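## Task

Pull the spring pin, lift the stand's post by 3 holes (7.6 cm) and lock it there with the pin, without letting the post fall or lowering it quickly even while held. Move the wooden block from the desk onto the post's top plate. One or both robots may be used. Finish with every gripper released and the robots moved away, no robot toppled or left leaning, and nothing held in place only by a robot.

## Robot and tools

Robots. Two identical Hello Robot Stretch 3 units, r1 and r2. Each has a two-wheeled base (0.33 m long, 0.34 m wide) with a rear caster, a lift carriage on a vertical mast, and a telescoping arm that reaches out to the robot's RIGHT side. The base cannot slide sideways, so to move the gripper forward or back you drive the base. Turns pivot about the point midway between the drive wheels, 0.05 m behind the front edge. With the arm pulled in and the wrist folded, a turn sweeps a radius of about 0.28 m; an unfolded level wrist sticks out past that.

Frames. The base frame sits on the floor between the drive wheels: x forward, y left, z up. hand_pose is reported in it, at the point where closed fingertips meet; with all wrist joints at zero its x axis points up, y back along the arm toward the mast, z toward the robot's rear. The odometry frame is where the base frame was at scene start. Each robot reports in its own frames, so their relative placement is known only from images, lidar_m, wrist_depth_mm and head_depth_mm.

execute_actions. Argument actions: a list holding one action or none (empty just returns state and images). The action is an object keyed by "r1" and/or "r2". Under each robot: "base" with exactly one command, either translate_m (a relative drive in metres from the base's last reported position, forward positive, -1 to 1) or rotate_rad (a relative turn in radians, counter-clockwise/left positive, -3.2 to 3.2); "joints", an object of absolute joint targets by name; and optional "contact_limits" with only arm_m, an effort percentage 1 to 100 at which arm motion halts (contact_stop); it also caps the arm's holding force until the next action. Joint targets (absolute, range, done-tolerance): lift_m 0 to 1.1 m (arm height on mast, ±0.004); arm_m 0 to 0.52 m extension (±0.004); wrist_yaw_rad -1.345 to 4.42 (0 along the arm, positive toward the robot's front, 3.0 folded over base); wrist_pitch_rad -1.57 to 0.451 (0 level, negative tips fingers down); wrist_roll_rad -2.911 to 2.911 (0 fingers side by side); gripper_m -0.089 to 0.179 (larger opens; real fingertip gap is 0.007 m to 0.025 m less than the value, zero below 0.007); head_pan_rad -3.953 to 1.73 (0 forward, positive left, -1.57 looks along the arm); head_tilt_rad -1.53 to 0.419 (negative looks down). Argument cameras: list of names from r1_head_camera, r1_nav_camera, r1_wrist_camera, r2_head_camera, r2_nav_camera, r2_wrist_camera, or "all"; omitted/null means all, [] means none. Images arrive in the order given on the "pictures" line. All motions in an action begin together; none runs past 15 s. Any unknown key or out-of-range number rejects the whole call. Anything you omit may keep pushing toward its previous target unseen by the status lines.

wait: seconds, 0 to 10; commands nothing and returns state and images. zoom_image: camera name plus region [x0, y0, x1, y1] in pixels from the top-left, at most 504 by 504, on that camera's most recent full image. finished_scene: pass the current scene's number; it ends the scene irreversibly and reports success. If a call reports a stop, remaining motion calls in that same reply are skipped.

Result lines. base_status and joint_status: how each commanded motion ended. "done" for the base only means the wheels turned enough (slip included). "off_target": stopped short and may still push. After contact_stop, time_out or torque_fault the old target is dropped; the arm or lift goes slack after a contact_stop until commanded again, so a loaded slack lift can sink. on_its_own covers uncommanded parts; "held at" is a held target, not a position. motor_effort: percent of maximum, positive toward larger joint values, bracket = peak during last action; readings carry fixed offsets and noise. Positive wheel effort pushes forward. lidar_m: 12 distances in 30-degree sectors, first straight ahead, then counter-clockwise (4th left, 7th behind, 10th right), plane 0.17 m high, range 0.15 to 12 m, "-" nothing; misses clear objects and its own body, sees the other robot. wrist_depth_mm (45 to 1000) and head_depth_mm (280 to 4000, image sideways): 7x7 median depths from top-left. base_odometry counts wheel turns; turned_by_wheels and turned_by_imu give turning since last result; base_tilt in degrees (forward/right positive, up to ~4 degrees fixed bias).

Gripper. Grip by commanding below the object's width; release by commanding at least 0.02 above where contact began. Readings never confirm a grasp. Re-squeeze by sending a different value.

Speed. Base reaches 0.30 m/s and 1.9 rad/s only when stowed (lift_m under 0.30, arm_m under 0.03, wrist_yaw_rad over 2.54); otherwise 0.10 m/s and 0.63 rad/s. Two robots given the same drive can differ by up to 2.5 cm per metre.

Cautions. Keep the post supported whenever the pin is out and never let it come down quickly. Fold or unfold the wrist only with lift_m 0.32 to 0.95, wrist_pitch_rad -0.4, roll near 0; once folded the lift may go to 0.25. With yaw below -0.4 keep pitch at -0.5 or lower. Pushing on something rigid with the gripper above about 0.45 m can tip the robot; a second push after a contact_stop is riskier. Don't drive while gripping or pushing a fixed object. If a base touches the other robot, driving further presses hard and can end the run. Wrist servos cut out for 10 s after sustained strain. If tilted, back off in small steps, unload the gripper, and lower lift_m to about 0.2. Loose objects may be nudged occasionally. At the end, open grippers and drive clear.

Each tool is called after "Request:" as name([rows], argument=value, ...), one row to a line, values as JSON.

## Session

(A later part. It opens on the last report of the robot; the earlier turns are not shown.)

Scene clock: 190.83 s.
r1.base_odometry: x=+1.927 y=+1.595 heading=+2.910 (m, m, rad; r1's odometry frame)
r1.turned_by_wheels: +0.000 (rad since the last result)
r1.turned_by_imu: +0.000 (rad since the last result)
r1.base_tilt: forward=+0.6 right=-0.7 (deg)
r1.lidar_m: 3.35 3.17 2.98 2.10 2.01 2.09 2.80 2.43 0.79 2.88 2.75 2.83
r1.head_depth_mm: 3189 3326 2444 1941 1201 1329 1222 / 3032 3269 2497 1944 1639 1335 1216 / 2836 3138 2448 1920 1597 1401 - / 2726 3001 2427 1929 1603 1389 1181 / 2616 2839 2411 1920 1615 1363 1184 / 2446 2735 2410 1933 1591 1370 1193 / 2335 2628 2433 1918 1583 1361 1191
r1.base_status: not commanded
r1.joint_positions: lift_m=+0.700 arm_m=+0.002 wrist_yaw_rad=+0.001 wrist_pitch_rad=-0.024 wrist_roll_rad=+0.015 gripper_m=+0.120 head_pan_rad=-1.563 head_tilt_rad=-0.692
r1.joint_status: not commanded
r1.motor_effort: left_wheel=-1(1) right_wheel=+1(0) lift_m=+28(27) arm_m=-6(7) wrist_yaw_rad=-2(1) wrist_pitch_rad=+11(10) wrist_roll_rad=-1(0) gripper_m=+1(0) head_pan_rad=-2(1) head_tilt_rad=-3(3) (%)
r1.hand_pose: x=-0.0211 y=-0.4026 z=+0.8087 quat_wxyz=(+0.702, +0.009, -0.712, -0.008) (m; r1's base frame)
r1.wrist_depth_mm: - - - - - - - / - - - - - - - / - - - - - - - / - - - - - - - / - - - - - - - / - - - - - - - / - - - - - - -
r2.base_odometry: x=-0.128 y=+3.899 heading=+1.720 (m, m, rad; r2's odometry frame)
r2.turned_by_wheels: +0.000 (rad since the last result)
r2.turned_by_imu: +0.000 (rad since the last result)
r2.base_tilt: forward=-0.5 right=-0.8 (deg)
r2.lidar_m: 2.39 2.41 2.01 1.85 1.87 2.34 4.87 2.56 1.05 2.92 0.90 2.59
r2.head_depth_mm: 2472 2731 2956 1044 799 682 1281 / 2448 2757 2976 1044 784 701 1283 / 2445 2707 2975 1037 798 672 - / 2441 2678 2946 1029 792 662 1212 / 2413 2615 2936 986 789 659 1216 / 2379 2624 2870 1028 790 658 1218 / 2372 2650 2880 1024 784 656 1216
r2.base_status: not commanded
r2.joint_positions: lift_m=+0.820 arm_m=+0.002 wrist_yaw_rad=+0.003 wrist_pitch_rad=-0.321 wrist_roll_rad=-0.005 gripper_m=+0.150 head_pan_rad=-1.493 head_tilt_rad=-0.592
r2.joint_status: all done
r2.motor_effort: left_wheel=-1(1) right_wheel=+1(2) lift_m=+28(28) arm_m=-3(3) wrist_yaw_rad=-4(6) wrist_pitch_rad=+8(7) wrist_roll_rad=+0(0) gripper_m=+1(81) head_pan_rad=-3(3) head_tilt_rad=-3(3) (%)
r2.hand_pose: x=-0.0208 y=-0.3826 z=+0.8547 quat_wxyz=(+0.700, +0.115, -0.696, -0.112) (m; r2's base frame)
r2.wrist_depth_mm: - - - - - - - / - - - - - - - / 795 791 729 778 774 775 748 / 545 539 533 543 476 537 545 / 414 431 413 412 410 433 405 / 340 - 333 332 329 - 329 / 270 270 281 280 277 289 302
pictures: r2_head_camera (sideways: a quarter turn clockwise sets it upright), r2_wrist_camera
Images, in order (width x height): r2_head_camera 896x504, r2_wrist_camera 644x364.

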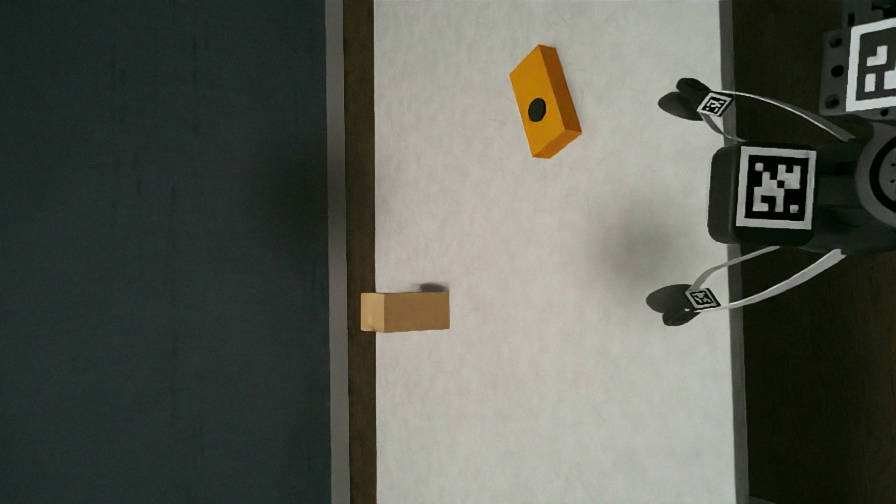

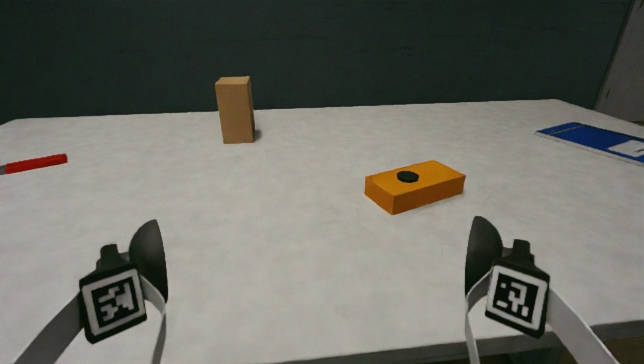

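Request:
execute_actions([
  {"r2":{"base":{"translate_m":0.147},"joints":{"lift_m":0.75,"arm_m":0.3,"wrist_pitch_rad":-0.2}}},
], cameras=["r2_head_camera","r2_wrist_camera"])

Scene clock: 196.87 s.
r1.base_odometry: x=+1.927 y=+1.595 heading=+2.910 (m, m, rad; r1's odometry frame)
r1.turned_by_wheels: +0.000 (rad since the last result)
r1.turned_by_imu: +0.001 (rad since the last result)
r1.base_tilt: forward=+0.6 right=-0.7 (deg)
r1.lidar_m: 3.35 3.17 2.99 2.11 2.01 2.09 2.80 2.42 0.79 2.87 2.74 2.83
r1.head_depth_mm: 3186 3364 2469 1943 1207 1329 1218 / 2974 3172 2455 1962 1640 1334 1217 / 2881 3147 2434 1929 1601 1391 - / 2696 2950 2444 1947 1602 1395 1178 / 2598 2860 2440 1931 1594 1362 1189 / 2469 2730 2415 1927 1598 1349 1184 / 2367 2599 2423 1912 1593 1352 1187
r1.base_status: not commanded
r1.joint_positions: lift_m=+0.700 arm_m=+0.002 wrist_yaw_rad=+0.001 wrist_pitch_rad=-0.024 wrist_roll_rad=+0.015 gripper_m=+0.120 head_pan_rad=-1.563 head_tilt_rad=-0.692
r1.joint_status: not commanded
r1.motor_effort: left_wheel=-1(1) right_wheel=+1(1) lift_m=+28(27) arm_m=-7(7) wrist_yaw_rad=-1(1) wrist_pitch_rad=+11(10) wrist_roll_rad=+0(0) gripper_m=-1(0) head_pan_rad=-2(2) head_tilt_rad=-4(3) (%)
r1.hand_pose: x=-0.0211 y=-0.4026 z=+0.8087 quat_wxyz=(+0.702, +0.009, -0.712, -0.008) (m; r1's base frame)
r1.wrist_depth_mm: - - - - - - - / - - - - - - - / - - - - - - - / - - - - - - - / - - - - - - - / - - - - - - - / - - - - - - -
r2.base_odometry: x=-0.150 y=+4.044 heading=+1.720 (m, m, rad; r2's odometry frame)
r2.turned_by_wheels: +0.000 (rad since the last result)
r2.turned_by_imu: +0.001 (rad since the last result)
r2.base_tilt: forward=-0.6 right=-0.9 (deg)
r2.lidar_m: 2.23 2.27 2.03 1.87 1.89 2.36 4.94 2.70 1.14 2.90 0.81 2.43
r2.head_depth_mm: 2484 2728 2965 1039 797 685 - / 2463 2699 2944 1044 - 662 1217 / 2425 2698 2962 1042 - 661 1219 / 2405 2647 2908 1000 792 661 1218 / 2406 2600 2901 1029 790 658 1217 / 2369 2593 2896 1027 790 639 1205 / 2354 2570 2841 1023 787 639 1186
r2.base_status: done
r2.joint_positions: lift_m=+0.750 arm_m=+0.300 wrist_yaw_rad=+0.002 wrist_pitch_rad=-0.221 wrist_roll_rad=-0.005 gripper_m=+0.150 head_pan_rad=-1.493 head_tilt_rad=-0.592
r2.joint_status: all done
r2.motor_effort: left_wheel=-1(1) right_wheel=+1(4) lift_m=+16(25) arm_m=+3(4) wrist_yaw_rad=-2(4) wrist_pitch_rad=+8(10) wrist_roll_rad=+0(0) gripper_m=+0(0) head_pan_rad=-3(2) head_tilt_rad=-3(3) (%)
r2.hand_pose: x=-0.0211 y=-0.6895 z=+0.8095 quat_wxyz=(+0.705, +0.079, -0.701, -0.077) (m; r2's base frame)
r2.wrist_depth_mm: - - - - - - - / - - - - - - - / - - - 383 - - - / 509 514 511 388 504 497 492 / 362 381 362 358 360 379 355 / 279 - 279 276 279 - 277 / 221 220 228 227 227 219 226
pictures: r2_head_camera (sideways: a quarter turn clockwise sets it upright), r2_wrist_camera
Images, in order (width x height): r2_head_camera 896x504, r2_wrist_camera 644x364.

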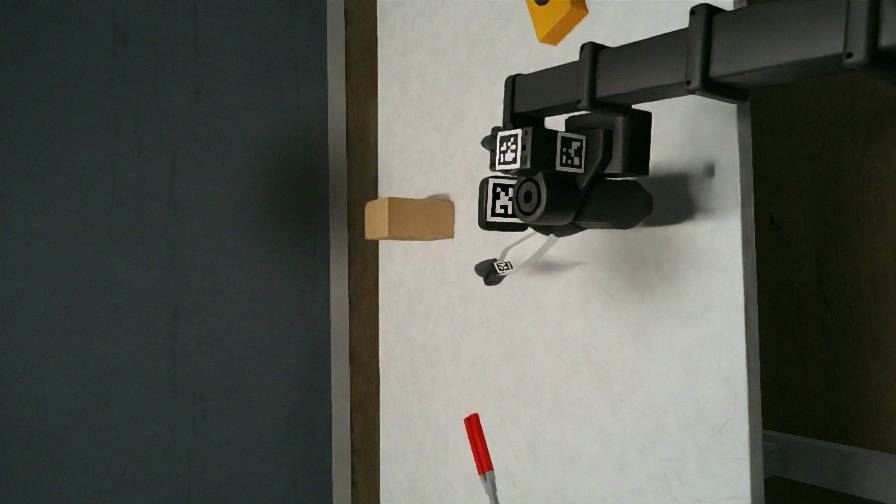

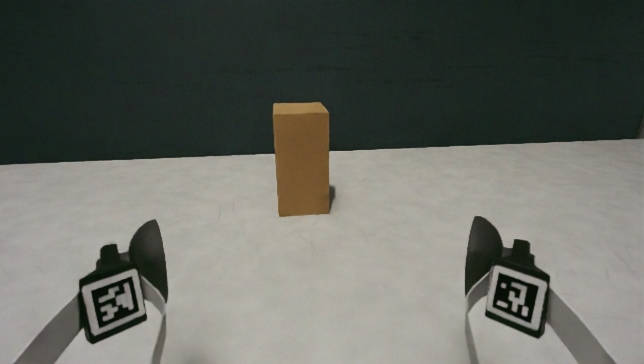

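Request:
execute_actions([
  {"r2":{"base":{"translate_m":0.017},"joints":{"lift_m":0.71,"arm_m":0.52,"wrist_pitch_rad":-0.08}}},
], cameras=["r2_head_camera","r2_wrist_camera"])

Scene clock: 202.40 s.
r1.base_odometry: x=+1.927 y=+1.595 heading=+2.910 (m, m, rad; r1's odometry frame)
r1.turned_by_wheels: +0.000 (rad since the last result)
r1.turned_by_imu: +0.001 (rad since the last result)
r1.base_tilt: forward=+0.4 right=-0.6 (deg)
r1.lidar_m: 3.34 3.18 3.00 2.10 2.01 2.09 2.79 2.42 0.79 2.87 2.74 2.82
r1.head_depth_mm: 3190 3312 2468 1947 1202 1333 1221 / 3003 3166 2437 1945 1640 1332 1215 / 2841 3124 2451 1933 1616 1396 - / 2713 2990 2450 1935 1598 1384 1185 / 2570 2880 2451 1929 1604 1364 1193 / 2475 2731 2423 1922 1596 1361 1188 / 2369 2600 2403 1919 1591 1361 1191
r1.base_status: not commanded
r1.joint_positions: lift_m=+0.700 arm_m=+0.002 wrist_yaw_rad=+0.001 wrist_pitch_rad=-0.024 wrist_roll_rad=+0.015 gripper_m=+0.120 head_pan_rad=-1.563 head_tilt_rad=-0.692
r1.joint_status: not commanded
r1.motor_effort: left_wheel=-1(1) right_wheel=+1(1) lift_m=+28(27) arm_m=-7(7) wrist_yaw_rad=-1(1) wrist_pitch_rad=+11(11) wrist_roll_rad=-1(0) gripper_m=+1(0) head_pan_rad=-1(2) head_tilt_rad=-4(3) (%)
r1.hand_pose: x=-0.0211 y=-0.4026 z=+0.8087 quat_wxyz=(+0.702, +0.009, -0.712, -0.008) (m; r1's base frame)
r1.wrist_depth_mm: - - - - - - - / - - - - - - - / - - - - - - - / - - - - - - - / - - - - - - - / - - - - - - - / - - - - - - -
r2.base_odometry: x=-0.152 y=+4.061 heading=+1.720 (m, m, rad; r2's odometry frame)
r2.turned_by_wheels: +0.000 (rad since the last result)
r2.turned_by_imu: +0.001 (rad since the last result)
r2.base_tilt: forward=-0.5 right=-0.8 (deg)
r2.lidar_m: 2.23 2.24 2.03 1.88 1.89 2.37 4.92 1.18 1.16 2.90 0.80 2.41
r2.head_depth_mm: 2474 2737 2966 1040 798 665 - / 2445 2695 2943 1117 821 664 1192 / 2448 2662 2929 - 796 662 1219 / 2408 2652 2916 1010 793 659 1217 / 2381 2652 2908 1029 790 641 1216 / 2362 2636 2854 1026 790 639 1216 / 2342 2604 2832 1022 787 637 1187
r2.base_status: done
r2.joint_positions: lift_m=+0.710 arm_m=+0.520 wrist_yaw_rad=+0.002 wrist_pitch_rad=-0.102 wrist_roll_rad=-0.005 gripper_m=+0.150 head_pan_rad=-1.493 head_tilt_rad=-0.592
r2.joint_status: all done
r2.motor_effort: left_wheel=-1(3) right_wheel=+0(5) lift_m=+16(14) arm_m=+3(2) wrist_yaw_rad=-3(3) wrist_pitch_rad=+8(8) wrist_roll_rad=+0(0) gripper_m=+0(0) head_pan_rad=-1(3) head_tilt_rad=-4(4) (%)
r2.hand_pose: x=-0.0211 y=-0.9172 z=+0.7991 quat_wxyz=(+0.708, +0.037, -0.704, -0.036) (m; r2's base frame)
r2.wrist_depth_mm: - - - - - - - / - - - - - - - / - - - - - - - / - - - 145 - - - / 387 - 359 148 380 410 379 / 282 - 264 154 277 - 275 / 209 210 209 162 217 207 215
pictures: r2_head_camera (sideways: a quarter turn clockwise sets it upright), r2_wrist_camera
Images, in order (width x height): r2_head_camera 896x504, r2_wrist_camera 644x364.

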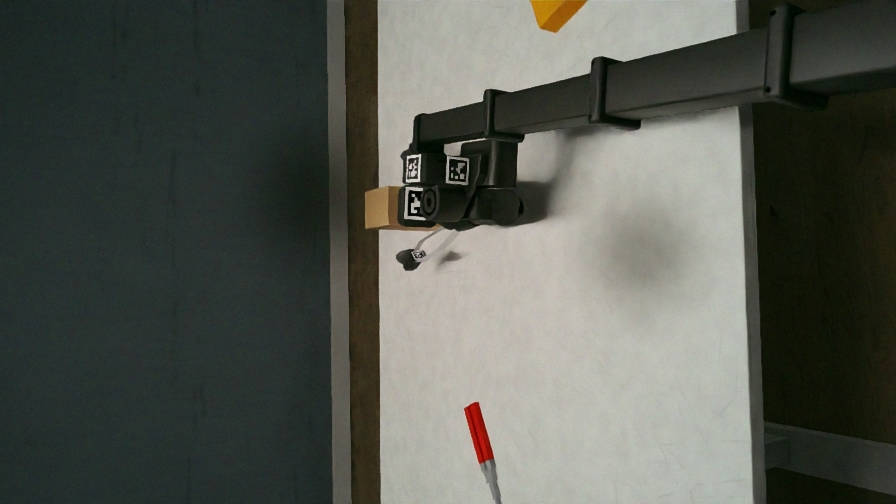

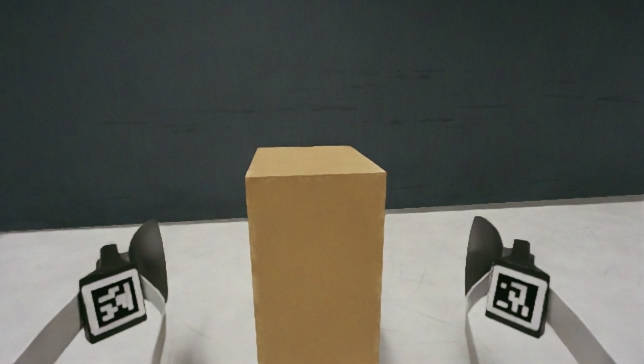

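Request:
execute_actions([
  {"r2":{"joints":{"gripper_m":0.0}}},
], cameras=[])

Request:
execute_actions([
  {"r2":{"joints":{"lift_m":0.76}}},
], cameras=["r2_wrist_camera"])

Request:
execute_actions([
  {"r2":{"base":{"translate_m":-1.0},"joints":{"lift_m":1.0,"arm_m":0.1,"head_tilt_rad":-0.5}}},
], cameras=["r2_wrist_camera"])

Request:
execute_actions([
  {"r2":{"base":{"translate_m":-1.0}}},
], cameras=[])

Request:
execute_actions([
  {"r2":{"base":{"translate_m":-0.59}}},
], cameras=["r2_wrist_camera","r2_head_camera"])

Scene clock: 209.60 s.
r1.base_odometry: x=+1.927 y=+1.595 heading=+2.910 (m, m, rad; r1's odometry frame)
r1.turned_by_wheels: +0.000 (rad since the last result)
r1.turned_by_imu: +0.001 (rad since the last result)
r1.base_tilt: forward=+0.4 right=-0.7 (deg)
r1.lidar_m: 3.36 3.19 2.99 2.10 2.02 2.09 2.80 2.43 0.79 2.88 2.75 2.82
r1.head_depth_mm: 3216 3360 2475 1958 1209 1326 1220 / 3007 3218 2449 1942 1648 1337 1219 / 2869 3077 2451 1943 1604 1393 - / 2735 2985 2450 1944 1593 1389 1183 / 2589 2881 2432 1924 1595 1365 1188 / 2491 2722 2413 1938 1597 1363 1189 / 2351 2610 2418 1919 1595 1362 1188
r1.base_status: not commanded
r1.joint_positions: lift_m=+0.700 arm_m=+0.002 wrist_yaw_rad=+0.001 wrist_pitch_rad=-0.024 wrist_roll_rad=+0.015 gripper_m=+0.120 head_pan_rad=-1.563 head_tilt_rad=-0.692
r1.joint_status: not commanded
r1.motor_effort: left_wheel=-1(1) right_wheel=+0(1) lift_m=+27(27) arm_m=-7(7) wrist_yaw_rad=+0(0) wrist_pitch_rad=+11(10) wrist_roll_rad=-1(0) gripper_m=+0(1) head_pan_rad=-2(2) head_tilt_rad=-4(3) (%)
r1.hand_pose: x=-0.0211 y=-0.4026 z=+0.8087 quat_wxyz=(+0.702, +0.009, -0.712, -0.008) (m; r1's base frame)
r1.wrist_depth_mm: - - - - - - - / - - - - - - - / - - - - - - - / - - - - - - - / - - - - - - - / - - - - - - - / - - - - - - -
r2.base_odometry: x=-0.152 y=+4.061 heading=+1.720 (m, m, rad; r2's odometry frame)
r2.turned_by_wheels: +0.000 (rad since the last result)
r2.turned_by_imu: +0.001 (rad since the last result)
r2.base_tilt: forward=-0.5 right=-0.8 (deg)
r2.lidar_m: 2.23 2.24 2.03 1.87 1.90 2.37 4.94 1.18 1.15 2.89 0.80 2.42
r2.head_depth_mm: 2454 2746 2971 1047 800 666 - / 2425 2703 2965 1113 824 662 1192 / 2433 2670 2948 - 793 660 1216 / 2385 2642 2888 1031 792 660 1210 / 2378 2629 2895 1030 789 641 1207 / 2381 2611 2875 1027 790 640 1207 / 2362 2593 2840 1020 784 639 1182
r2.base_status: not commanded
r2.joint_positions: lift_m=+0.710 arm_m=+0.520 wrist_yaw_rad=+0.001 wrist_pitch_rad=-0.102 wrist_roll_rad=-0.005 gripper_m=+0.001 head_pan_rad=-1.493 head_tilt_rad=-0.592
r2.joint_status: all done
r2.motor_effort: left_wheel=-1(2) right_wheel=+1(1) lift_m=+16(16) arm_m=+3(3) wrist_yaw_rad=-2(3) wrist_pitch_rad=+8(9) wrist_roll_rad=+0(0) gripper_m=-22(98) head_pan_rad=-2(2) head_tilt_rad=-3(4) (%)
r2.hand_pose: x=-0.0213 y=-0.9172 z=+0.7989 quat_wxyz=(+0.708, +0.037, -0.704, -0.036) (m; r2's base frame)
r2.wrist_depth_mm: - - - - - - - / - - - - - - - / - - - - - - - / - - - 142 - - - / 385 384 370 144 382 378 374 / 280 278 146 151 - 273 273 / 217 219 209 157 212 216 214
pictures: none
No camera images: the call's "cameras" was empty. Leave "cameras" out to get every camera's image.

Scene clock: 210.90 s.
r1.base_odometry: x=+1.927 y=+1.595 heading=+2.910 (m, m, rad; r1's odometry frame)
r1.turned_by_wheels: +0.000 (rad since the last result)
r1.turned_by_imu: +0.000 (rad since the last result)
r1.base_tilt: forward=+0.5 right=-0.7 (deg)
r1.lidar_m: 3.34 3.19 2.98 2.11 2.02 2.10 2.80 2.42 0.79 2.87 2.75 2.82
r1.head_depth_mm: 3195 3375 2463 1944 1205 1328 1213 / 3031 3234 2454 1938 1639 1335 1212 / 2865 3099 2444 1942 1602 1398 - / 2715 3007 2440 1922 1593 1397 1179 / 2570 2858 2435 1923 1602 1357 1189 / 2472 2738 2414 1923 1592 1370 1191 / 2358 2597 2410 1925 1593 1359 1190
r1.base_status: not commanded
r1.joint_positions: lift_m=+0.700 arm_m=+0.002 wrist_yaw_rad=+0.001 wrist_pitch_rad=-0.024 wrist_roll_rad=+0.015 gripper_m=+0.120 head_pan_rad=-1.563 head_tilt_rad=-0.692
r1.joint_status: not commanded
r1.motor_effort: left_wheel=-1(1) right_wheel=+0(0) lift_m=+27(27) arm_m=-7(6) wrist_yaw_rad=-1(1) wrist_pitch_rad=+11(10) wrist_roll_rad=+0(0) gripper_m=+1(0) head_pan_rad=-2(2) head_tilt_rad=-3(4) (%)
r1.hand_pose: x=-0.0211 y=-0.4026 z=+0.8087 quat_wxyz=(+0.702, +0.009, -0.712, -0.008) (m; r1's base frame)
r1.wrist_depth_mm: - - - - - - - / - - - - - - - / - - - - - - - / - - - - - - - / - - - - - - - / - - - - - - - / - - - - - - -
r2.base_odometry: x=-0.152 y=+4.061 heading=+1.720 (m, m, rad; r2's odometry frame)
r2.turned_by_wheels: +0.000 (rad since the last result)
r2.turned_by_imu: +0.000 (rad since the last result)
r2.base_tilt: forward=-0.5 right=-0.8 (deg)
r2.lidar_m: 2.22 2.25 2.03 1.88 1.89 2.36 4.96 1.18 1.15 2.90 0.80 2.42
r2.head_depth_mm: 2457 2731 2954 1043 798 - - / 2439 2701 2979 1091 796 656 1218 / 2430 2662 2935 - 793 662 1215 / 2414 2672 2929 992 789 658 1215 / 2398 2632 2860 1030 791 641 1211 / 2365 2636 2874 1022 786 639 1211 / 2374 2610 2854 1020 785 639 1180
r2.base_status: not commanded
r2.joint_positions: lift_m=+0.760 arm_m=+0.520 wrist_yaw_rad=+0.001 wrist_pitch_rad=-0.129 wrist_roll_rad=-0.005 gripper_m=+0.007 head_pan_rad=-1.493 head_tilt_rad=-0.592
r2.joint_status: all done
r2.on_its_own: gripper_m is held at +0.006, not at your +0.000, by its stall guard, which is not easing now
r2.motor_effort: left_wheel=-1(2) right_wheel=+0(1) lift_m=+29(30) arm_m=+3(3) wrist_yaw_rad=-1(2) wrist_pitch_rad=+19(20) wrist_roll_rad=+0(0) gripper_m=-20(22) head_pan_rad=-3(4) head_tilt_rad=-4(4) (%)
r2.hand_pose: x=-0.0213 y=-0.9158 z=+0.8415 quat_wxyz=(+0.708, +0.046, -0.703, -0.045) (m; r2's base frame)
r2.wrist_depth_mm: - - - - - - - / - - - - - - - / - - - - - - - / - - - 142 - - - / - - - 145 - 467 462 / 349 348 146 150 - 341 340 / 276 276 264 156 264 274 270
pictures: r2_wrist_camera
Images, in order (width x height): r2_wrist_camera 644x364.

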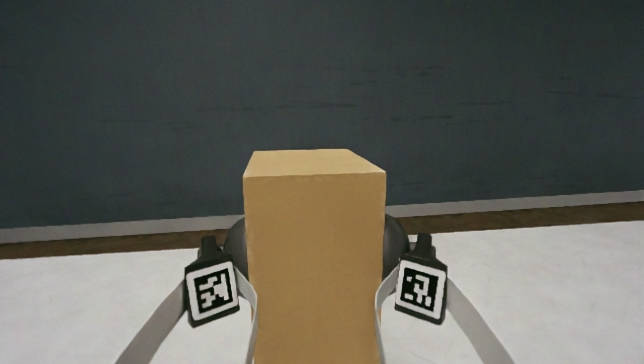

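Scene clock: 221.90 s.
r1.base_odometry: x=+1.927 y=+1.595 heading=+2.910 (m, m, rad; r1's odometry frame)
r1.turned_by_wheels: +0.000 (rad since the last result)
r1.turned_by_imu: +0.002 (rad since the last result)
r1.base_tilt: forward=+0.5 right=-0.5 (deg)
r1.lidar_m: 3.35 3.19 2.99 2.10 2.01 2.10 2.80 2.43 0.79 2.87 2.74 2.82
r1.head_depth_mm: 3158 3343 2458 1944 1206 1338 1219 / 3038 3255 2461 1939 1647 1335 1213 / 2828 3117 2455 1925 1594 1394 - / 2705 2961 2402 1936 1597 1389 1181 / 2571 2879 2410 1923 1600 1360 1186 / 2461 2709 2435 1922 1598 1361 1189 / 2355 2616 2417 1918 1595 1355 1190
r1.base_status: not commanded
r1.joint_positions: lift_m=+0.700 arm_m=+0.002 wrist_yaw_rad=+0.001 wrist_pitch_rad=-0.024 wrist_roll_rad=+0.015 gripper_m=+0.120 head_pan_rad=-1.563 head_tilt_rad=-0.692
r1.joint_status: not commanded
r1.motor_effort: left_wheel=-1(1) right_wheel=+0(0) lift_m=+27(27) arm_m=-7(6) wrist_yaw_rad=+0(1) wrist_pitch_rad=+11(10) wrist_roll_rad=+0(0) gripper_m=+0(1) head_pan_rad=-2(2) head_tilt_rad=-4(4) (%)
r1.hand_pose: x=-0.0211 y=-0.4026 z=+0.8087 quat_wxyz=(+0.702, +0.009, -0.712, -0.008) (m; r1's base frame)
r1.wrist_depth_mm: - - - - - - - / - - - - - - - / - - - - - - - / - - - - - - - / - - - - - - - / - - - - - - - / - - - - - - -
r2.base_odometry: x=-0.004 y=+3.072 heading=+1.720 (m, m, rad; r2's odometry frame)
r2.turned_by_wheels: +0.000 (rad since the last result)
r2.turned_by_imu: +0.000 (rad since the last result)
r2.base_tilt: forward=-0.5 right=-0.8 (deg)
r2.lidar_m: 3.21 2.88 1.89 1.74 1.76 2.20 4.61 1.77 3.30 0.85 3.07 1.56
r2.head_depth_mm: 2592 2837 3009 - - 1473 1276 / 2568 2770 3030 - - 1492 1276 / 2555 2759 2941 - - 1455 1280 / 2522 2772 2997 1267 946 1412 1283 / 2507 2717 2996 1198 872 733 1238 / 2467 2662 2939 1192 872 733 1274 / 2481 2672 2882 1183 868 729 1272
r2.base_status: done
r2.joint_positions: lift_m=+1.000 arm_m=+0.100 wrist_yaw_rad=+0.001 wrist_pitch_rad=-0.129 wrist_roll_rad=-0.005 gripper_m=+0.007 head_pan_rad=-1.493 head_tilt_rad=-0.507
r2.joint_status: all done
r2.on_its_own: gripper_m is held at +0.006, not at your +0.000, by its stall guard, which is not easing now
r2.motor_effort: left_wheel=-1(5) right_wheel=+1(3) lift_m=+29(31) arm_m=-3(2) wrist_yaw_rad=-2(1) wrist_pitch_rad=+19(19) wrist_roll_rad=+0(0) gripper_m=-20(20) head_pan_rad=-2(4) head_tilt_rad=+3(11) (%)
r2.hand_pose: x=-0.0213 y=-0.4962 z=+1.0813 quat_wxyz=(+0.708, +0.046, -0.703, -0.046) (m; r2's base frame)
r2.wrist_depth_mm: - - - - - - - / - - - - - - - / - - - - - - - / - - - 143 - - - / - - - 144 - - - / 791 787 146 151 - - - / 622 616 580 157 - - -
pictures: r2_wrist_camera
Images, in order (width x height): r2_wrist_camera 644x364.

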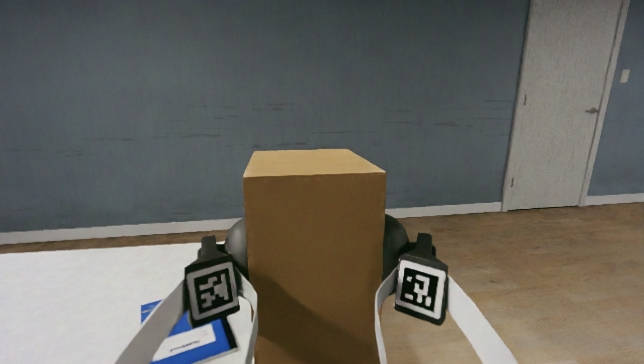

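Scene clock: 232.90 s.
r1.base_odometry: x=+1.927 y=+1.595 heading=+2.910 (m, m, rad; r1's odometry frame)
r1.turned_by_wheels: +0.000 (rad since the last result)
r1.turned_by_imu: +0.002 (rad since the last result)
r1.base_tilt: forward=+0.4 right=-0.7 (deg)
r1.lidar_m: 3.34 3.20 2.99 2.10 2.01 2.09 2.80 2.43 0.79 1.83 2.75 2.83
r1.head_depth_mm: 3116 3169 2378 1844 1211 1332 1216 / 3024 3205 2451 1882 1643 1338 1217 / 2837 3106 2451 1943 1594 1394 - / 2712 2971 2457 1943 1602 1395 1182 / 2586 2852 2419 1934 1604 1358 1187 / 2465 2719 2416 1918 1594 1363 1188 / 2378 2577 2420 1916 1599 1361 1191
r1.base_status: not commanded
r1.joint_positions: lift_m=+0.700 arm_m=+0.002 wrist_yaw_rad=+0.001 wrist_pitch_rad=-0.024 wrist_roll_rad=+0.015 gripper_m=+0.120 head_pan_rad=-1.563 head_tilt_rad=-0.692
r1.joint_status: not commanded
r1.motor_effort: left_wheel=-2(1) right_wheel=+1(0) lift_m=+27(27) arm_m=-7(6) wrist_yaw_rad=+0(1) wrist_pitch_rad=+10(10) wrist_roll_rad=+0(0) gripper_m=+1(1) head_pan_rad=-2(2) head_tilt_rad=-3(3) (%)
r1.hand_pose: x=-0.0211 y=-0.4026 z=+0.8087 quat_wxyz=(+0.702, +0.009, -0.712, -0.008) (m; r1's base frame)
r1.wrist_depth_mm: - - - - - - - / - - - - - - - / - - - - - - - / - - - - - - - / - - - - - - - / - - - - - - - / - - - - - - -
r2.base_odometry: x=+0.144 y=+2.083 heading=+1.720 (m, m, rad; r2's odometry frame)
r2.turned_by_wheels: +0.000 (rad since the last result)
r2.turned_by_imu: -0.001 (rad since the last result)
r2.base_tilt: forward=-0.5 right=-0.8 (deg)
r2.lidar_m: 4.22 2.67 1.74 1.61 1.62 2.03 4.19 4.64 0.95 3.16 3.20 1.43
r2.head_depth_mm: 2676 2919 3111 - - 1471 1283 / 2681 2923 3148 - - 1485 1276 / 2661 2905 3120 - - 1458 1277 / 2644 2862 3115 2526 1946 1536 1278 / 2619 2822 3108 2675 1953 1541 1264 / 2581 2814 3101 2637 1958 1538 1271 / 2605 2800 3085 2634 1935 1524 1268
r2.base_status: done
r2.joint_positions: lift_m=+1.000 arm_m=+0.100 wrist_yaw_rad=+0.001 wrist_pitch_rad=-0.129 wrist_roll_rad=-0.005 gripper_m=+0.007 head_pan_rad=-1.493 head_tilt_rad=-0.507
r2.joint_status: not commanded
r2.on_its_own: gripper_m is held at +0.006, not at your +0.000, by its stall guard, which is not easing now
r2.motor_effort: left_wheel=-1(4) right_wheel=+0(3) lift_m=+29(29) arm_m=-3(3) wrist_yaw_rad=-1(2) wrist_pitch_rad=+19(19) wrist_roll_rad=+0(0) gripper_m=-21(20) head_pan_rad=-2(3) head_tilt_rad=+3(3) (%)
r2.hand_pose: x=-0.0213 y=-0.4962 z=+1.0813 quat_wxyz=(+0.708, +0.046, -0.703, -0.046) (m; r2's base frame)
r2.wrist_depth_mm: - - - - - - - / - - - - - - - / - - - - - - - / - - - 142 - - - / - - - 145 - - - / - - 146 151 - - - / - - - 157 - - -
pictures: none
No camera images: the call's "cameras" was empty. Leave "cameras" out to get every camera's image.

Scene clock: 239.80 s.
r1.base_odometry: x=+1.927 y=+1.595 heading=+2.910 (m, m, rad; r1's odometry frame)
r1.turned_by_wheels: +0.000 (rad since the last result)
r1.turned_by_imu: +0.001 (rad since the last result)
r1.base_tilt: forward=+0.4 right=-0.5 (deg)
r1.lidar_m: 3.33 3.19 2.99 2.11 2.01 2.10 2.80 2.42 0.79 1.42 2.74 2.82
r1.head_depth_mm: 822 3157 2452 1952 1199 1329 1219 / 2940 3232 2438 1935 1636 1335 1220 / 2901 3096 2462 1825 1612 1402 - / 2687 2942 2359 1705 1602 1389 1174 / 2591 2873 2429 1820 1594 1364 1187 / 2472 2726 2430 1912 1608 1359 1192 / 2371 2610 2427 1918 1591 1357 1186
r1.base_status: not commanded
r1.joint_positions: lift_m=+0.700 arm_m=+0.002 wrist_yaw_rad=+0.001 wrist_pitch_rad=-0.024 wrist_roll_rad=+0.015 gripper_m=+0.120 head_pan_rad=-1.563 head_tilt_rad=-0.692
r1.joint_status: not commanded
r1.motor_effort: left_wheel=-1(1) right_wheel=+0(0) lift_m=+28(27) arm_m=-7(7) wrist_yaw_rad=+0(1) wrist_pitch_rad=+11(10) wrist_roll_rad=+0(1) gripper_m=+0(0) head_pan_rad=-2(2) head_tilt_rad=-4(3) (%)
r1.hand_pose: x=-0.0211 y=-0.4026 z=+0.8087 quat_wxyz=(+0.702, +0.009, -0.712, -0.008) (m; r1's base frame)
r1.wrist_depth_mm: - - - 940 690 - - / - - - - - - - / - - - - - - - / - - - - - - - / - - - - - - - / - - - - - - - / - - - - - - -
r2.base_odometry: x=+0.231 y=+1.499 heading=+1.720 (m, m, rad; r2's odometry frame)
r2.turned_by_wheels: +0.000 (rad since the last result)
r2.turned_by_imu: +0.000 (rad since the last result)
r2.base_tilt: forward=-0.5 right=-0.9 (deg)
r2.lidar_m: 3.09 2.53 1.66 1.53 1.54 1.92 3.96 4.00 1.42 0.73 3.28 1.94
r2.head_depth_mm: 2740 3024 3176 - - 1467 1279 / 2696 2937 3239 - - 1494 1283 / 2701 2950 3188 - - 1442 1245 / 2685 2912 3215 2548 1952 1503 1231 / 2647 2910 3189 2637 1936 1539 1274 / 2661 2922 3190 2664 1954 1531 1266 / 2616 2892 3132 2638 1924 1532 1268
r2.base_status: done
r2.joint_positions: lift_m=+1.000 arm_m=+0.100 wrist_yaw_rad=+0.001 wrist_pitch_rad=-0.129 wrist_roll_rad=-0.005 gripper_m=+0.007 head_pan_rad=-1.493 head_tilt_rad=-0.507
r2.joint_status: not commanded
r2.on_its_own: gripper_m is held at +0.006, not at your +0.000, by its stall guard, which is not easing now
r2.motor_effort: left_wheel=-1(3) right_wheel=+1(2) lift_m=+29(29) arm_m=-3(3) wrist_yaw_rad=-2(1) wrist_pitch_rad=+19(19) wrist_roll_rad=+0(0) gripper_m=-20(20) head_pan_rad=-1(3) head_tilt_rad=+4(2) (%)
r2.hand_pose: x=-0.0213 y=-0.4962 z=+1.0813 quat_wxyz=(+0.708, +0.046, -0.703, -0.046) (m; r2's base frame)
r2.wrist_depth_mm: - - - - - - - / - - - - - - - / - - - - - - - / - - - 143 - - - / - - - 145 - - - / - - 147 150 - - - / - - - 156 - - -
pictures: r2_head_camera (sideways: a quarter turn clockwise sets it upright), r2_wrist_camera
Images, in order (width x height): r2_head_camera 896x504, r2_wrist_camera 644x364.

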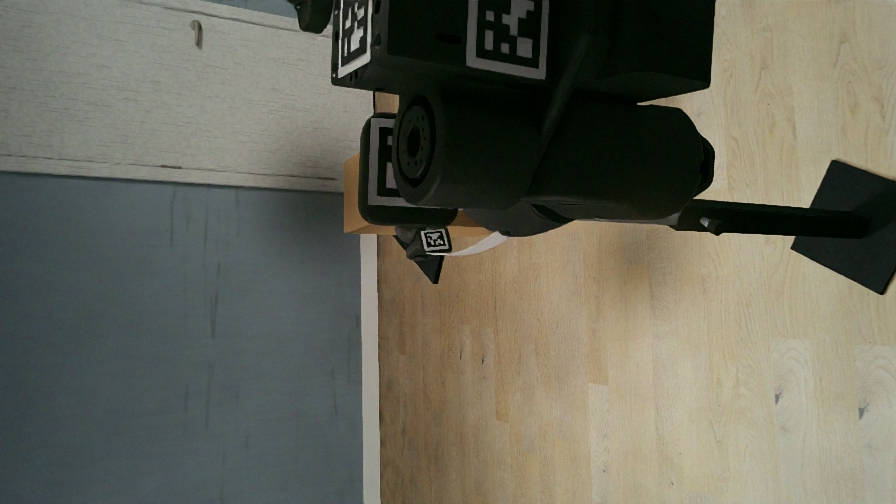

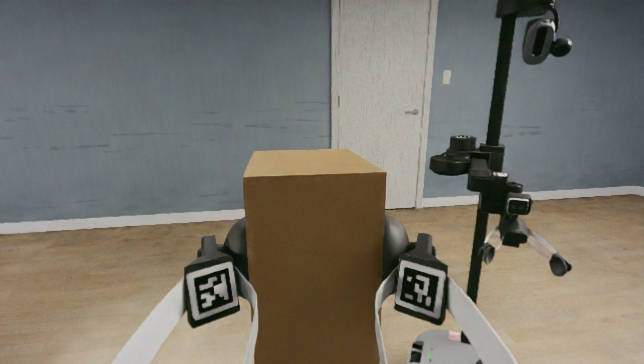

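Request:
execute_actions([
  {"r1":{"joints":{"head_pan_rad":-1.95,"head_tilt_rad":-0.35}},"r2":{"joints":{"lift_m":1.03,"arm_m":0.355}}},
], cameras=["r1_head_camera","r2_head_camera"])

Scene clock: 246.70 s.
r1.base_odometry: x=+1.927 y=+1.595 heading=+2.910 (m, m, rad; r1's odometry frame)
r1.turned_by_wheels: +0.000 (rad since the last result)
r1.turned_by_imu: +0.001 (rad since the last result)
r1.base_tilt: forward=+0.3 right=-0.7 (deg)
r1.lidar_m: 3.35 3.19 3.00 2.11 2.01 2.10 2.81 2.43 0.79 1.42 2.75 2.82
r1.head_depth_mm: - - - 3541 2372 1826 1483 / - - - 3425 2368 1811 1475 / - - 770 834 2250 1811 1454 / 3667 - - 881 2248 1677 1355 / 3284 3452 916 3339 2328 1782 1455 / 3022 3145 3314 3353 2314 1722 1448 / 2789 1266 3104 3140 2316 1557 1437
r1.base_status: not commanded
r1.joint_positions: lift_m=+0.700 arm_m=+0.002 wrist_yaw_rad=+0.001 wrist_pitch_rad=-0.024 wrist_roll_rad=+0.015 gripper_m=+0.120 head_pan_rad=-1.943 head_tilt_rad=-0.360
r1.joint_status: all done
r1.motor_effort: left_wheel=-1(1) right_wheel=+1(0) lift_m=+27(27) arm_m=-7(7) wrist_yaw_rad=+0(0) wrist_pitch_rad=+11(11) wrist_roll_rad=+0(0) gripper_m=+1(1) head_pan_rad=-2(20) head_tilt_rad=+5(27) (%)
r1.hand_pose: x=-0.0211 y=-0.4026 z=+0.8087 quat_wxyz=(+0.702, +0.009, -0.712, -0.008) (m; r1's base frame)
r1.wrist_depth_mm: - - - - - - - / - - - - - - - / - - - - - - - / - - - - - - - / - - - - - - - / - - - - - - - / - - - - - - -
r2.base_odometry: x=+0.231 y=+1.499 heading=+1.720 (m, m, rad; r2's odometry frame)
r2.turned_by_wheels: +0.000 (rad since the last result)
r2.turned_by_imu: +0.001 (rad since the last result)
r2.base_tilt: forward=-0.5 right=-0.8 (deg)
r2.lidar_m: 3.08 2.54 1.66 1.53 1.54 1.93 3.97 4.00 1.42 0.73 3.28 1.95
r2.head_depth_mm: 2763 2895 3386 2724 1737 1517 1281 / 2731 2884 - 2551 1948 1549 1278 / 2715 2871 - 810 1822 1495 1243 / 2700 2951 3184 2440 1970 1506 1233 / 2723 2959 3202 2654 1954 1536 1273 / 2671 2853 3187 2619 1952 1540 1272 / 2632 2875 3178 2642 1934 1533 1264
r2.base_status: not commanded
r2.joint_positions: lift_m=+1.030 arm_m=+0.355 wrist_yaw_rad=+0.001 wrist_pitch_rad=-0.130 wrist_roll_rad=-0.005 gripper_m=+0.007 head_pan_rad=-1.493 head_tilt_rad=-0.507
r2.joint_status: all done
r2.on_its_own: gripper_m is held at +0.006, not at your +0.000, by its stall guard, which is not easing now
r2.motor_effort: left_wheel=+0(1) right_wheel=+1(1) lift_m=+29(32) arm_m=+3(4) wrist_yaw_rad=-2(2) wrist_pitch_rad=+19(19) wrist_roll_rad=+0(0) gripper_m=-20(20) head_pan_rad=-2(2) head_tilt_rad=+3(3) (%)
r2.hand_pose: x=-0.0213 y=-0.7507 z=+1.1112 quat_wxyz=(+0.708, +0.046, -0.703, -0.046) (m; r2's base frame)
r2.wrist_depth_mm: - - - - - - 789 / - - - - - - - / - - - - - - - / - - - 142 - 885 - / - - - 145 - - - / - - 146 150 - - 672 / - - - 157 - - -
pictures: r1_head_camera (sideways: a quarter turn clockwise sets it upright), r2_head_camera (sideways: a quarter turn clockwise sets it upright)
Images, in order (width x height): r1_head_camera 896x504, r2_head_camera 896x504.

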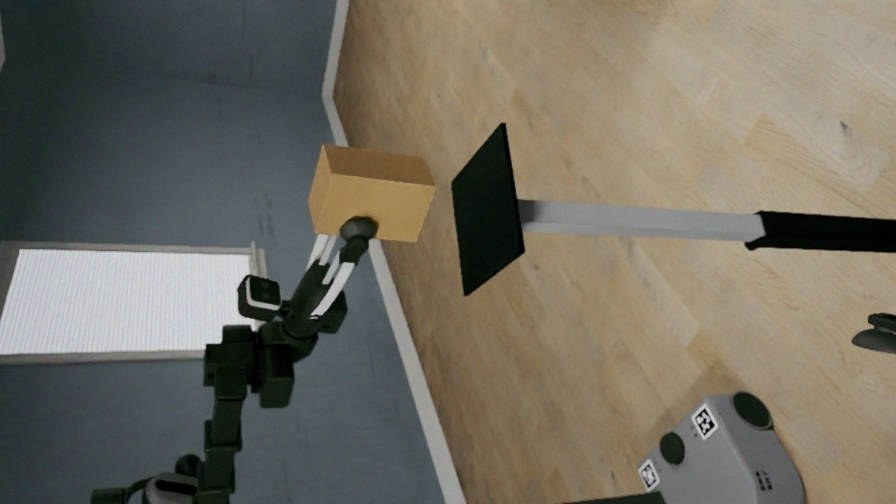

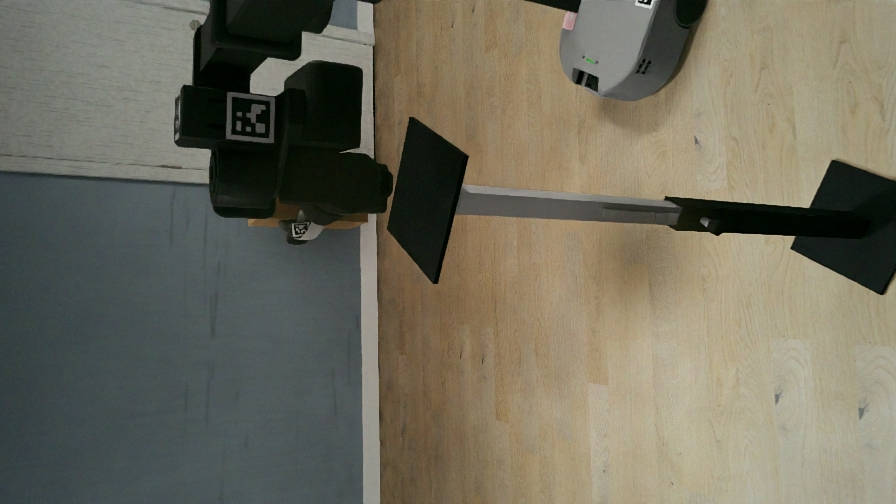

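Request:
execute_actions([
  {"r2":{"joints":{"lift_m":0.97}}},
], cameras=["r1_head_camera","r2_head_camera"])

Scene clock: 249.97 s.
r1.base_odometry: x=+1.927 y=+1.595 heading=+2.910 (m, m, rad; r1's odometry frame)
r1.turned_by_wheels: +0.000 (rad since the last result)
r1.turned_by_imu: +0.000 (rad since the last result)
r1.base_tilt: forward=+0.4 right=-0.7 (deg)
r1.lidar_m: 3.35 3.20 3.00 2.11 2.01 2.10 2.80 2.43 0.79 1.42 2.75 2.83
r1.head_depth_mm: - - - 3438 2396 1840 1475 / - - - 3450 2380 1809 1471 / - - - 790 2258 1809 1465 / 3676 - - 824 2238 1686 1345 / 3330 3512 926 3297 2333 1791 1449 / 3006 3195 3242 3356 2317 1723 1451 / 2755 2892 3054 3113 2306 1553 1444
r1.base_status: not commanded
r1.joint_positions: lift_m=+0.700 arm_m=+0.002 wrist_yaw_rad=+0.001 wrist_pitch_rad=-0.024 wrist_roll_rad=+0.015 gripper_m=+0.120 head_pan_rad=-1.943 head_tilt_rad=-0.360
r1.joint_status: not commanded
r1.motor_effort: left_wheel=-1(1) right_wheel=+1(1) lift_m=+27(27) arm_m=-7(7) wrist_yaw_rad=+0(1) wrist_pitch_rad=+11(11) wrist_roll_rad=+0(0) gripper_m=+0(1) head_pan_rad=-2(2) head_tilt_rad=+5(5) (%)
r1.hand_pose: x=-0.0211 y=-0.4026 z=+0.8087 quat_wxyz=(+0.702, +0.009, -0.712, -0.008) (m; r1's base frame)
r1.wrist_depth_mm: - - - - 667 479 - / - - - - - 487 - / - - - - - - - / - - - - - - - / - - - - - - - / - - - - - - - / - - - - - - -
r2.base_odometry: x=+0.231 y=+1.499 heading=+1.720 (m, m, rad; r2's odometry frame)
r2.turned_by_wheels: +0.000 (rad since the last result)
r2.turned_by_imu: +0.000 (rad since the last result)
r2.base_tilt: forward=-0.5 right=-0.8 (deg)
r2.lidar_m: 3.08 2.53 1.66 1.52 1.54 1.92 3.97 4.03 1.42 0.73 3.29 1.95
r2.head_depth_mm: 2735 3006 3128 2552 1734 1503 1282 / 2716 2953 - 2470 1970 1548 1282 / 2714 2914 3095 828 1816 1502 1245 / 2702 2927 3146 2429 1959 1494 1234 / 2707 2925 3189 2670 1955 1545 1270 / 2668 2879 3155 2659 1947 1535 1281 / 2596 2858 3125 2598 1932 1531 1273
r2.base_status: not commanded
r2.joint_positions: lift_m=+0.970 arm_m=+0.355 wrist_yaw_rad=+0.001 wrist_pitch_rad=-0.130 wrist_roll_rad=-0.005 gripper_m=+0.007 head_pan_rad=-1.493 head_tilt_rad=-0.507
r2.joint_status: all done
r2.on_its_own: gripper_m is held at +0.006, not at your +0.000, by its stall guard, which is not easing now
r2.motor_effort: left_wheel=+0(1) right_wheel=+1(1) lift_m=+18(27) arm_m=+3(3) wrist_yaw_rad=-2(2) wrist_pitch_rad=+19(19) wrist_roll_rad=+0(0) gripper_m=-20(20) head_pan_rad=-2(2) head_tilt_rad=+2(4) (%)
r2.hand_pose: x=-0.0213 y=-0.7507 z=+1.0519 quat_wxyz=(+0.708, +0.047, -0.703, -0.046) (m; r2's base frame)
r2.wrist_depth_mm: - - - - - - 813 / - - - - - - - / - - - - - - - / - - - 143 - 876 - / - - - 145 - - 648 / - - 146 151 - - - / - - - 156 237 - -
pictures: r1_head_camera (sideways: a quarter turn clockwise sets it upright), r2_head_camera (sideways: a quarter turn clockwise sets it upright)
Images, in order (width x height): r1_head_camera 896x504, r2_head_camera 896x504.

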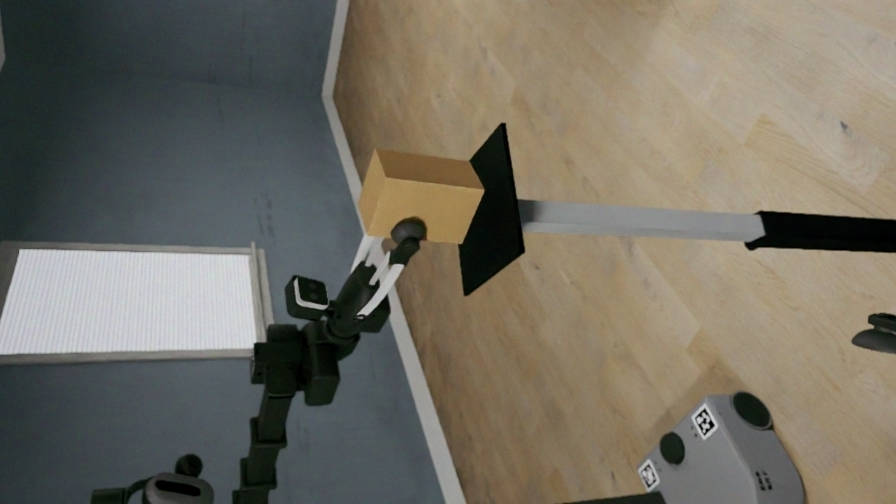

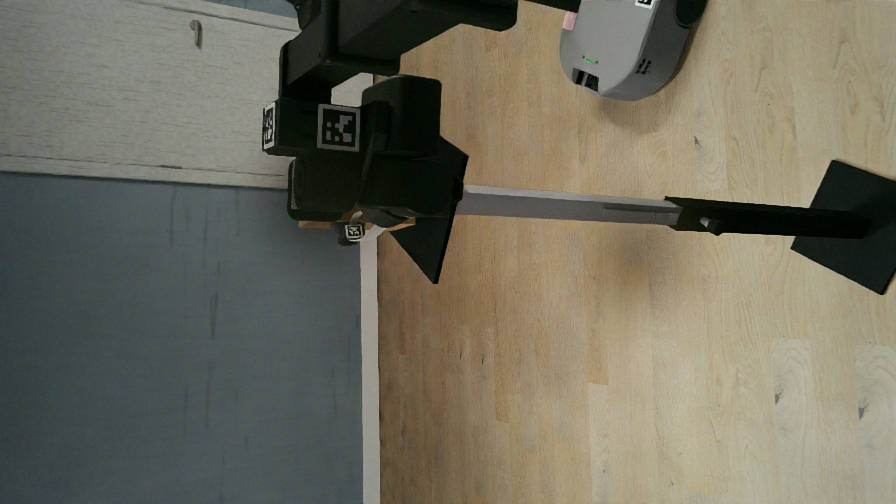

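Request:
execute_actions([
  {"r2":{"joints":{"lift_m":0.945}}},
], cameras=["r1_head_camera"])

Scene clock: 251.90 s.
r1.base_odometry: x=+1.927 y=+1.595 heading=+2.910 (m, m, rad; r1's odometry frame)
r1.turned_by_wheels: +0.000 (rad since the last result)
r1.turned_by_imu: +0.000 (rad since the last result)
r1.base_tilt: forward=+0.5 right=-0.6 (deg)
r1.lidar_m: 3.33 3.17 2.99 2.11 2.01 2.10 2.80 2.43 0.79 1.42 2.74 2.82
r1.head_depth_mm: - - - 3485 2387 1818 1473 / - - - 3427 2377 1801 1469 / - - - 788 2265 1808 1463 / 3657 - - 826 2236 1684 1346 / 3297 3515 943 3166 2328 1788 1450 / 3028 3185 3173 3334 2295 1725 1443 / 2768 2914 3069 3104 2305 1560 1436
r1.base_status: not commanded
r1.joint_positions: lift_m=+0.700 arm_m=+0.002 wrist_yaw_rad=+0.001 wrist_pitch_rad=-0.024 wrist_roll_rad=+0.015 gripper_m=+0.120 head_pan_rad=-1.943 head_tilt_rad=-0.360
r1.joint_status: not commanded
r1.motor_effort: left_wheel=-1(1) right_wheel=+0(1) lift_m=+27(27) arm_m=-6(7) wrist_yaw_rad=-1(0) wrist_pitch_rad=+11(11) wrist_roll_rad=+0(0) gripper_m=+0(0) head_pan_rad=-2(2) head_tilt_rad=+5(4) (%)
r1.hand_pose: x=-0.0211 y=-0.4026 z=+0.8087 quat_wxyz=(+0.702, +0.009, -0.712, -0.008) (m; r1's base frame)
r1.wrist_depth_mm: - - - - 687 472 - / - - - - - 492 - / - - - - - - - / - - - - - - - / - - - - - - - / - - - - - - - / - - - - - - -
r2.base_odometry: x=+0.231 y=+1.499 heading=+1.720 (m, m, rad; r2's odometry frame)
r2.turned_by_wheels: +0.000 (rad since the last result)
r2.turned_by_imu: +0.000 (rad since the last result)
r2.base_tilt: forward=-0.4 right=-0.8 (deg)
r2.lidar_m: 3.08 2.54 1.66 1.53 1.54 1.93 3.96 4.02 1.42 0.73 3.28 1.94
r2.head_depth_mm: 2768 2977 3176 - 1666 1506 1290 / 2743 2970 3154 2438 1964 1558 1269 / 2695 2982 3166 - 1828 1509 1251 / 2696 2918 3189 2422 1964 1496 1229 / 2670 2892 3171 2635 1936 1540 1269 / 2635 2941 3161 2655 1947 1534 1272 / 2632 2861 3177 2618 1950 1530 1265
r2.base_status: not commanded
r2.joint_positions: lift_m=+0.945 arm_m=+0.355 wrist_yaw_rad=+0.001 wrist_pitch_rad=-0.116 wrist_roll_rad=-0.005 gripper_m=+0.007 head_pan_rad=-1.493 head_tilt_rad=-0.507
r2.joint_status: all done
r2.on_its_own: gripper_m is held at +0.006, not at your +0.000, by its stall guard, which is not easing now
r2.motor_effort: left_wheel=+0(1) right_wheel=+1(1) lift_m=+17(19) arm_m=+3(3) wrist_yaw_rad=-2(1) wrist_pitch_rad=+14(19) wrist_roll_rad=+0(0) gripper_m=-20(20) head_pan_rad=-3(3) head_tilt_rad=+4(3) (%)
r2.hand_pose: x=-0.0213 y=-0.7514 z=+1.0304 quat_wxyz=(+0.708, +0.042, -0.704, -0.041) (m; r2's base frame)
r2.wrist_depth_mm: - - - - - - - / - - - - - - - / - - - - - - - / - - - 142 - 883 - / - - - 144 - - 638 / - - 146 150 156 - 591 / - - 210 157 209 - -
pictures: r1_head_camera (sideways: a quarter turn clockwise sets it upright)
Images, in order (width x height): r1_head_camera 896x504.

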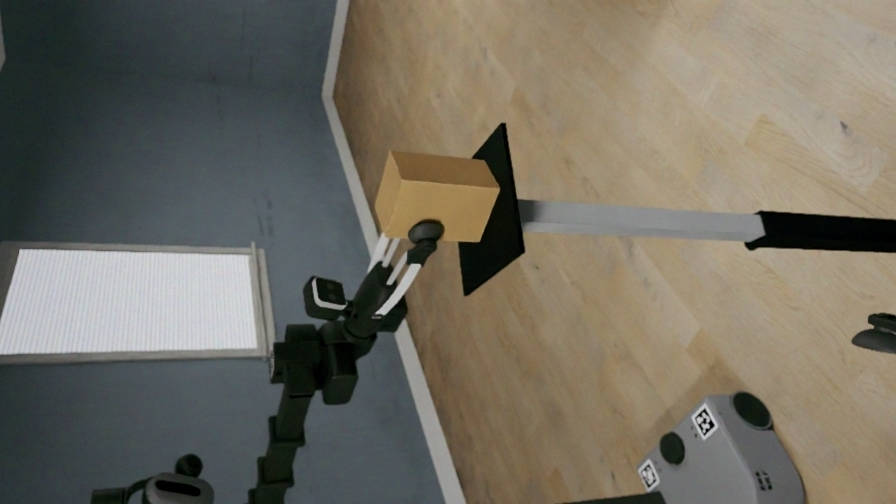

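Touching.

Request:
execute_actions([
  {"r2":{"joints":{"gripper_m":0.14}}},
], cameras=[])

Request:
execute_actions([
  {"r1":{"base":{"translate_m":0.3}},"r2":{"joints":{"arm_m":0.0}}},
], cameras=["r2_wrist_camera"])

Scene clock: 256.10 s.
r1.base_odometry: x=+1.927 y=+1.595 heading=+2.910 (m, m, rad; r1's odometry frame)
r1.turned_by_wheels: +0.000 (rad since the last result)
r1.turned_by_imu: +0.001 (rad since the last result)
r1.base_tilt: forward=+0.6 right=-0.6 (deg)
r1.lidar_m: 3.35 3.18 3.00 2.11 2.01 2.09 2.80 2.43 0.79 1.42 2.75 2.83
r1.head_depth_mm: - - - 3451 2378 1807 1469 / - - - 3416 2378 1805 1468 / - - - 784 2268 1813 1467 / 3685 - - 823 2250 1683 1341 / 3317 3499 942 3132 2321 1785 1453 / 3035 3195 3184 3331 2305 1728 1441 / 2738 2917 3044 3133 2291 1569 1437
r1.base_status: not commanded
r1.joint_positions: lift_m=+0.700 arm_m=+0.002 wrist_yaw_rad=+0.001 wrist_pitch_rad=-0.024 wrist_roll_rad=+0.015 gripper_m=+0.120 head_pan_rad=-1.943 head_tilt_rad=-0.360
r1.joint_status: not commanded
r1.motor_effort: left_wheel=-1(1) right_wheel=+1(1) lift_m=+28(27) arm_m=-7(7) wrist_yaw_rad=+1(0) wrist_pitch_rad=+10(10) wrist_roll_rad=+0(0) gripper_m=-1(0) head_pan_rad=-2(2) head_tilt_rad=+4(5) (%)
r1.hand_pose: x=-0.0211 y=-0.4026 z=+0.8087 quat_wxyz=(+0.702, +0.009, -0.712, -0.008) (m; r1's base frame)
r1.wrist_depth_mm: - - - - 672 477 - / - - - - - 488 - / - - - - - - - / - - - - - - - / - - - - - - - / - - - - - - - / - - - - - - -
r2.base_odometry: x=+0.231 y=+1.499 heading=+1.720 (m, m, rad; r2's odometry frame)
r2.turned_by_wheels: +0.000 (rad since the last result)
r2.turned_by_imu: +0.000 (rad since the last result)
r2.base_tilt: forward=-0.5 right=-0.8 (deg)
r2.lidar_m: 3.09 2.54 1.66 1.53 1.54 1.93 3.96 4.00 1.41 0.73 3.27 1.94
r2.head_depth_mm: 2730 3002 3200 - 1672 1509 1286 / 2734 2956 3122 2427 1974 1555 1289 / 2739 2962 3134 - 1825 1506 1246 / 2664 2899 3161 2415 1962 1503 1240 / 2702 2924 3197 2671 1962 1540 1268 / 2648 2918 3153 2682 1933 1540 1274 / 2629 2861 3128 2649 1911 1538 1266
r2.base_status: not commanded
r2.joint_positions: lift_m=+0.945 arm_m=+0.355 wrist_yaw_rad=+0.001 wrist_pitch_rad=-0.103 wrist_roll_rad=-0.005 gripper_m=+0.140 head_pan_rad=-1.493 head_tilt_rad=-0.507
r2.joint_status: all done
r2.motor_effort: left_wheel=-1(1) right_wheel=+0(1) lift_m=+17(17) arm_m=+3(3) wrist_yaw_rad=-2(2) wrist_pitch_rad=+9(14) wrist_roll_rad=+0(0) gripper_m=+1(83) head_pan_rad=-3(2) head_tilt_rad=+3(3) (%)
r2.hand_pose: x=-0.0213 y=-0.7521 z=+1.0338 quat_wxyz=(+0.708, +0.037, -0.704, -0.036) (m; r2's base frame)
r2.wrist_depth_mm: - - - - - - 806 / - - - - - - - / - - - - - - - / - - - 147 - 885 - / - - - 146 - - 634 / - - - 153 - - - / - - 225 160 218 - -
pictures: none
No camera images: the call's "cameras" was empty. Leave "cameras" out to get every camera's image.

Scene clock: 260.57 s.
r1.base_odometry: x=+1.635 y=+1.664 heading=+2.910 (m, m, rad; r1's odometry frame)
r1.turned_by_wheels: +0.000 (rad since the last result)
r1.turned_by_imu: +0.001 (rad since the last result)
r1.base_tilt: forward=+0.5 right=-0.7 (deg)
r1.lidar_m: 3.09 2.93 3.01 2.30 2.19 2.25 3.03 2.69 0.95 1.46 2.58 2.66
r1.head_depth_mm: - - - 958 2098 1653 1427 / - - - 3441 2362 1806 1430 / - - - 3411 2365 1815 1464 / 3479 3692 - 3441 2339 1795 1461 / 3093 1369 3451 3355 2326 1632 1455 / 2827 1377 3121 2950 2232 1621 1446 / 2590 2695 2859 2947 2302 1773 1445
r1.base_status: done
r1.joint_positions: lift_m=+0.700 arm_m=+0.002 wrist_yaw_rad=+0.001 wrist_pitch_rad=-0.024 wrist_roll_rad=+0.015 gripper_m=+0.120 head_pan_rad=-1.943 head_tilt_rad=-0.359
r1.joint_status: not commanded
r1.motor_effort: left_wheel=-1(3) right_wheel=+0(6) lift_m=+27(27) arm_m=-8(7) wrist_yaw_rad=-1(1) wrist_pitch_rad=+10(11) wrist_roll_rad=+0(0) gripper_m=+0(1) head_pan_rad=-2(2) head_tilt_rad=+4(5) (%)
r1.hand_pose: x=-0.0211 y=-0.4026 z=+0.8087 quat_wxyz=(+0.702, +0.009, -0.712, -0.008) (m; r1's base frame)
r1.wrist_depth_mm: - - - - - - - / - - - - - - - / - - - - - - - / - - - - - - - / - - - - - - - / - - - - - - - / - - - - - - -
r2.base_odometry: x=+0.231 y=+1.499 heading=+1.720 (m, m, rad; r2's odometry frame)
r2.turned_by_wheels: +0.000 (rad since the last result)
r2.turned_by_imu: +0.000 (rad since the last result)
r2.base_tilt: forward=-0.6 right=-0.8 (deg)
r2.lidar_m: 3.09 2.53 1.66 1.52 1.54 1.92 3.96 4.02 1.46 0.73 3.28 1.95
r2.head_depth_mm: 2766 3002 3329 2719 1977 - - / 2729 2959 3246 2569 2127 1606 - / 2723 2943 3105 796 2042 - - / 2675 2968 3193 2422 1962 1564 1243 / 2657 2908 3229 2665 1877 1536 1273 / 2644 2895 3173 2658 1952 1542 1273 / 2628 2871 3139 2639 1940 1533 1270
r2.base_status: not commanded
r2.joint_positions: lift_m=+0.945 arm_m=+0.002 wrist_yaw_rad=+0.001 wrist_pitch_rad=-0.102 wrist_roll_rad=-0.005 gripper_m=+0.140 head_pan_rad=-1.493 head_tilt_rad=-0.507
r2.joint_status: all done
joint sent to its limit — the command would take r2.arm_m past its lower limit, so that joint was sent only as far as its limit.
r2.motor_effort: left_wheel=+0(1) right_wheel=+1(0) lift_m=+17(17) arm_m=-3(5) wrist_yaw_rad=-2(2) wrist_pitch_rad=+8(9) wrist_roll_rad=+0(0) gripper_m=+0(0) head_pan_rad=-3(3) head_tilt_rad=+3(3) (%)
r2.hand_pose: x=-0.0213 y=-0.3996 z=+1.0341 quat_wxyz=(+0.708, +0.037, -0.704, -0.036) (m; r2's base frame)
r2.wrist_depth_mm: - - - - - - - / - - - - - - - / - - - - - - - / - - - 519 - - 945 / - - - - - - - / - - - - - - - / - - - - - - -
pictures: r2_wrist_camera
Images, in order (width x height): r2_wrist_camera 644x364.

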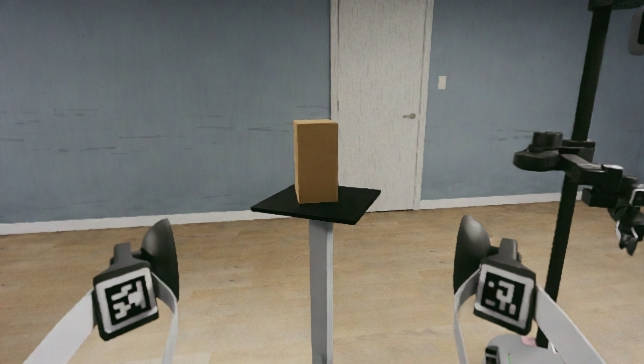

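Request:
finished_scene(scene=2)

The scene is finished: the task was done.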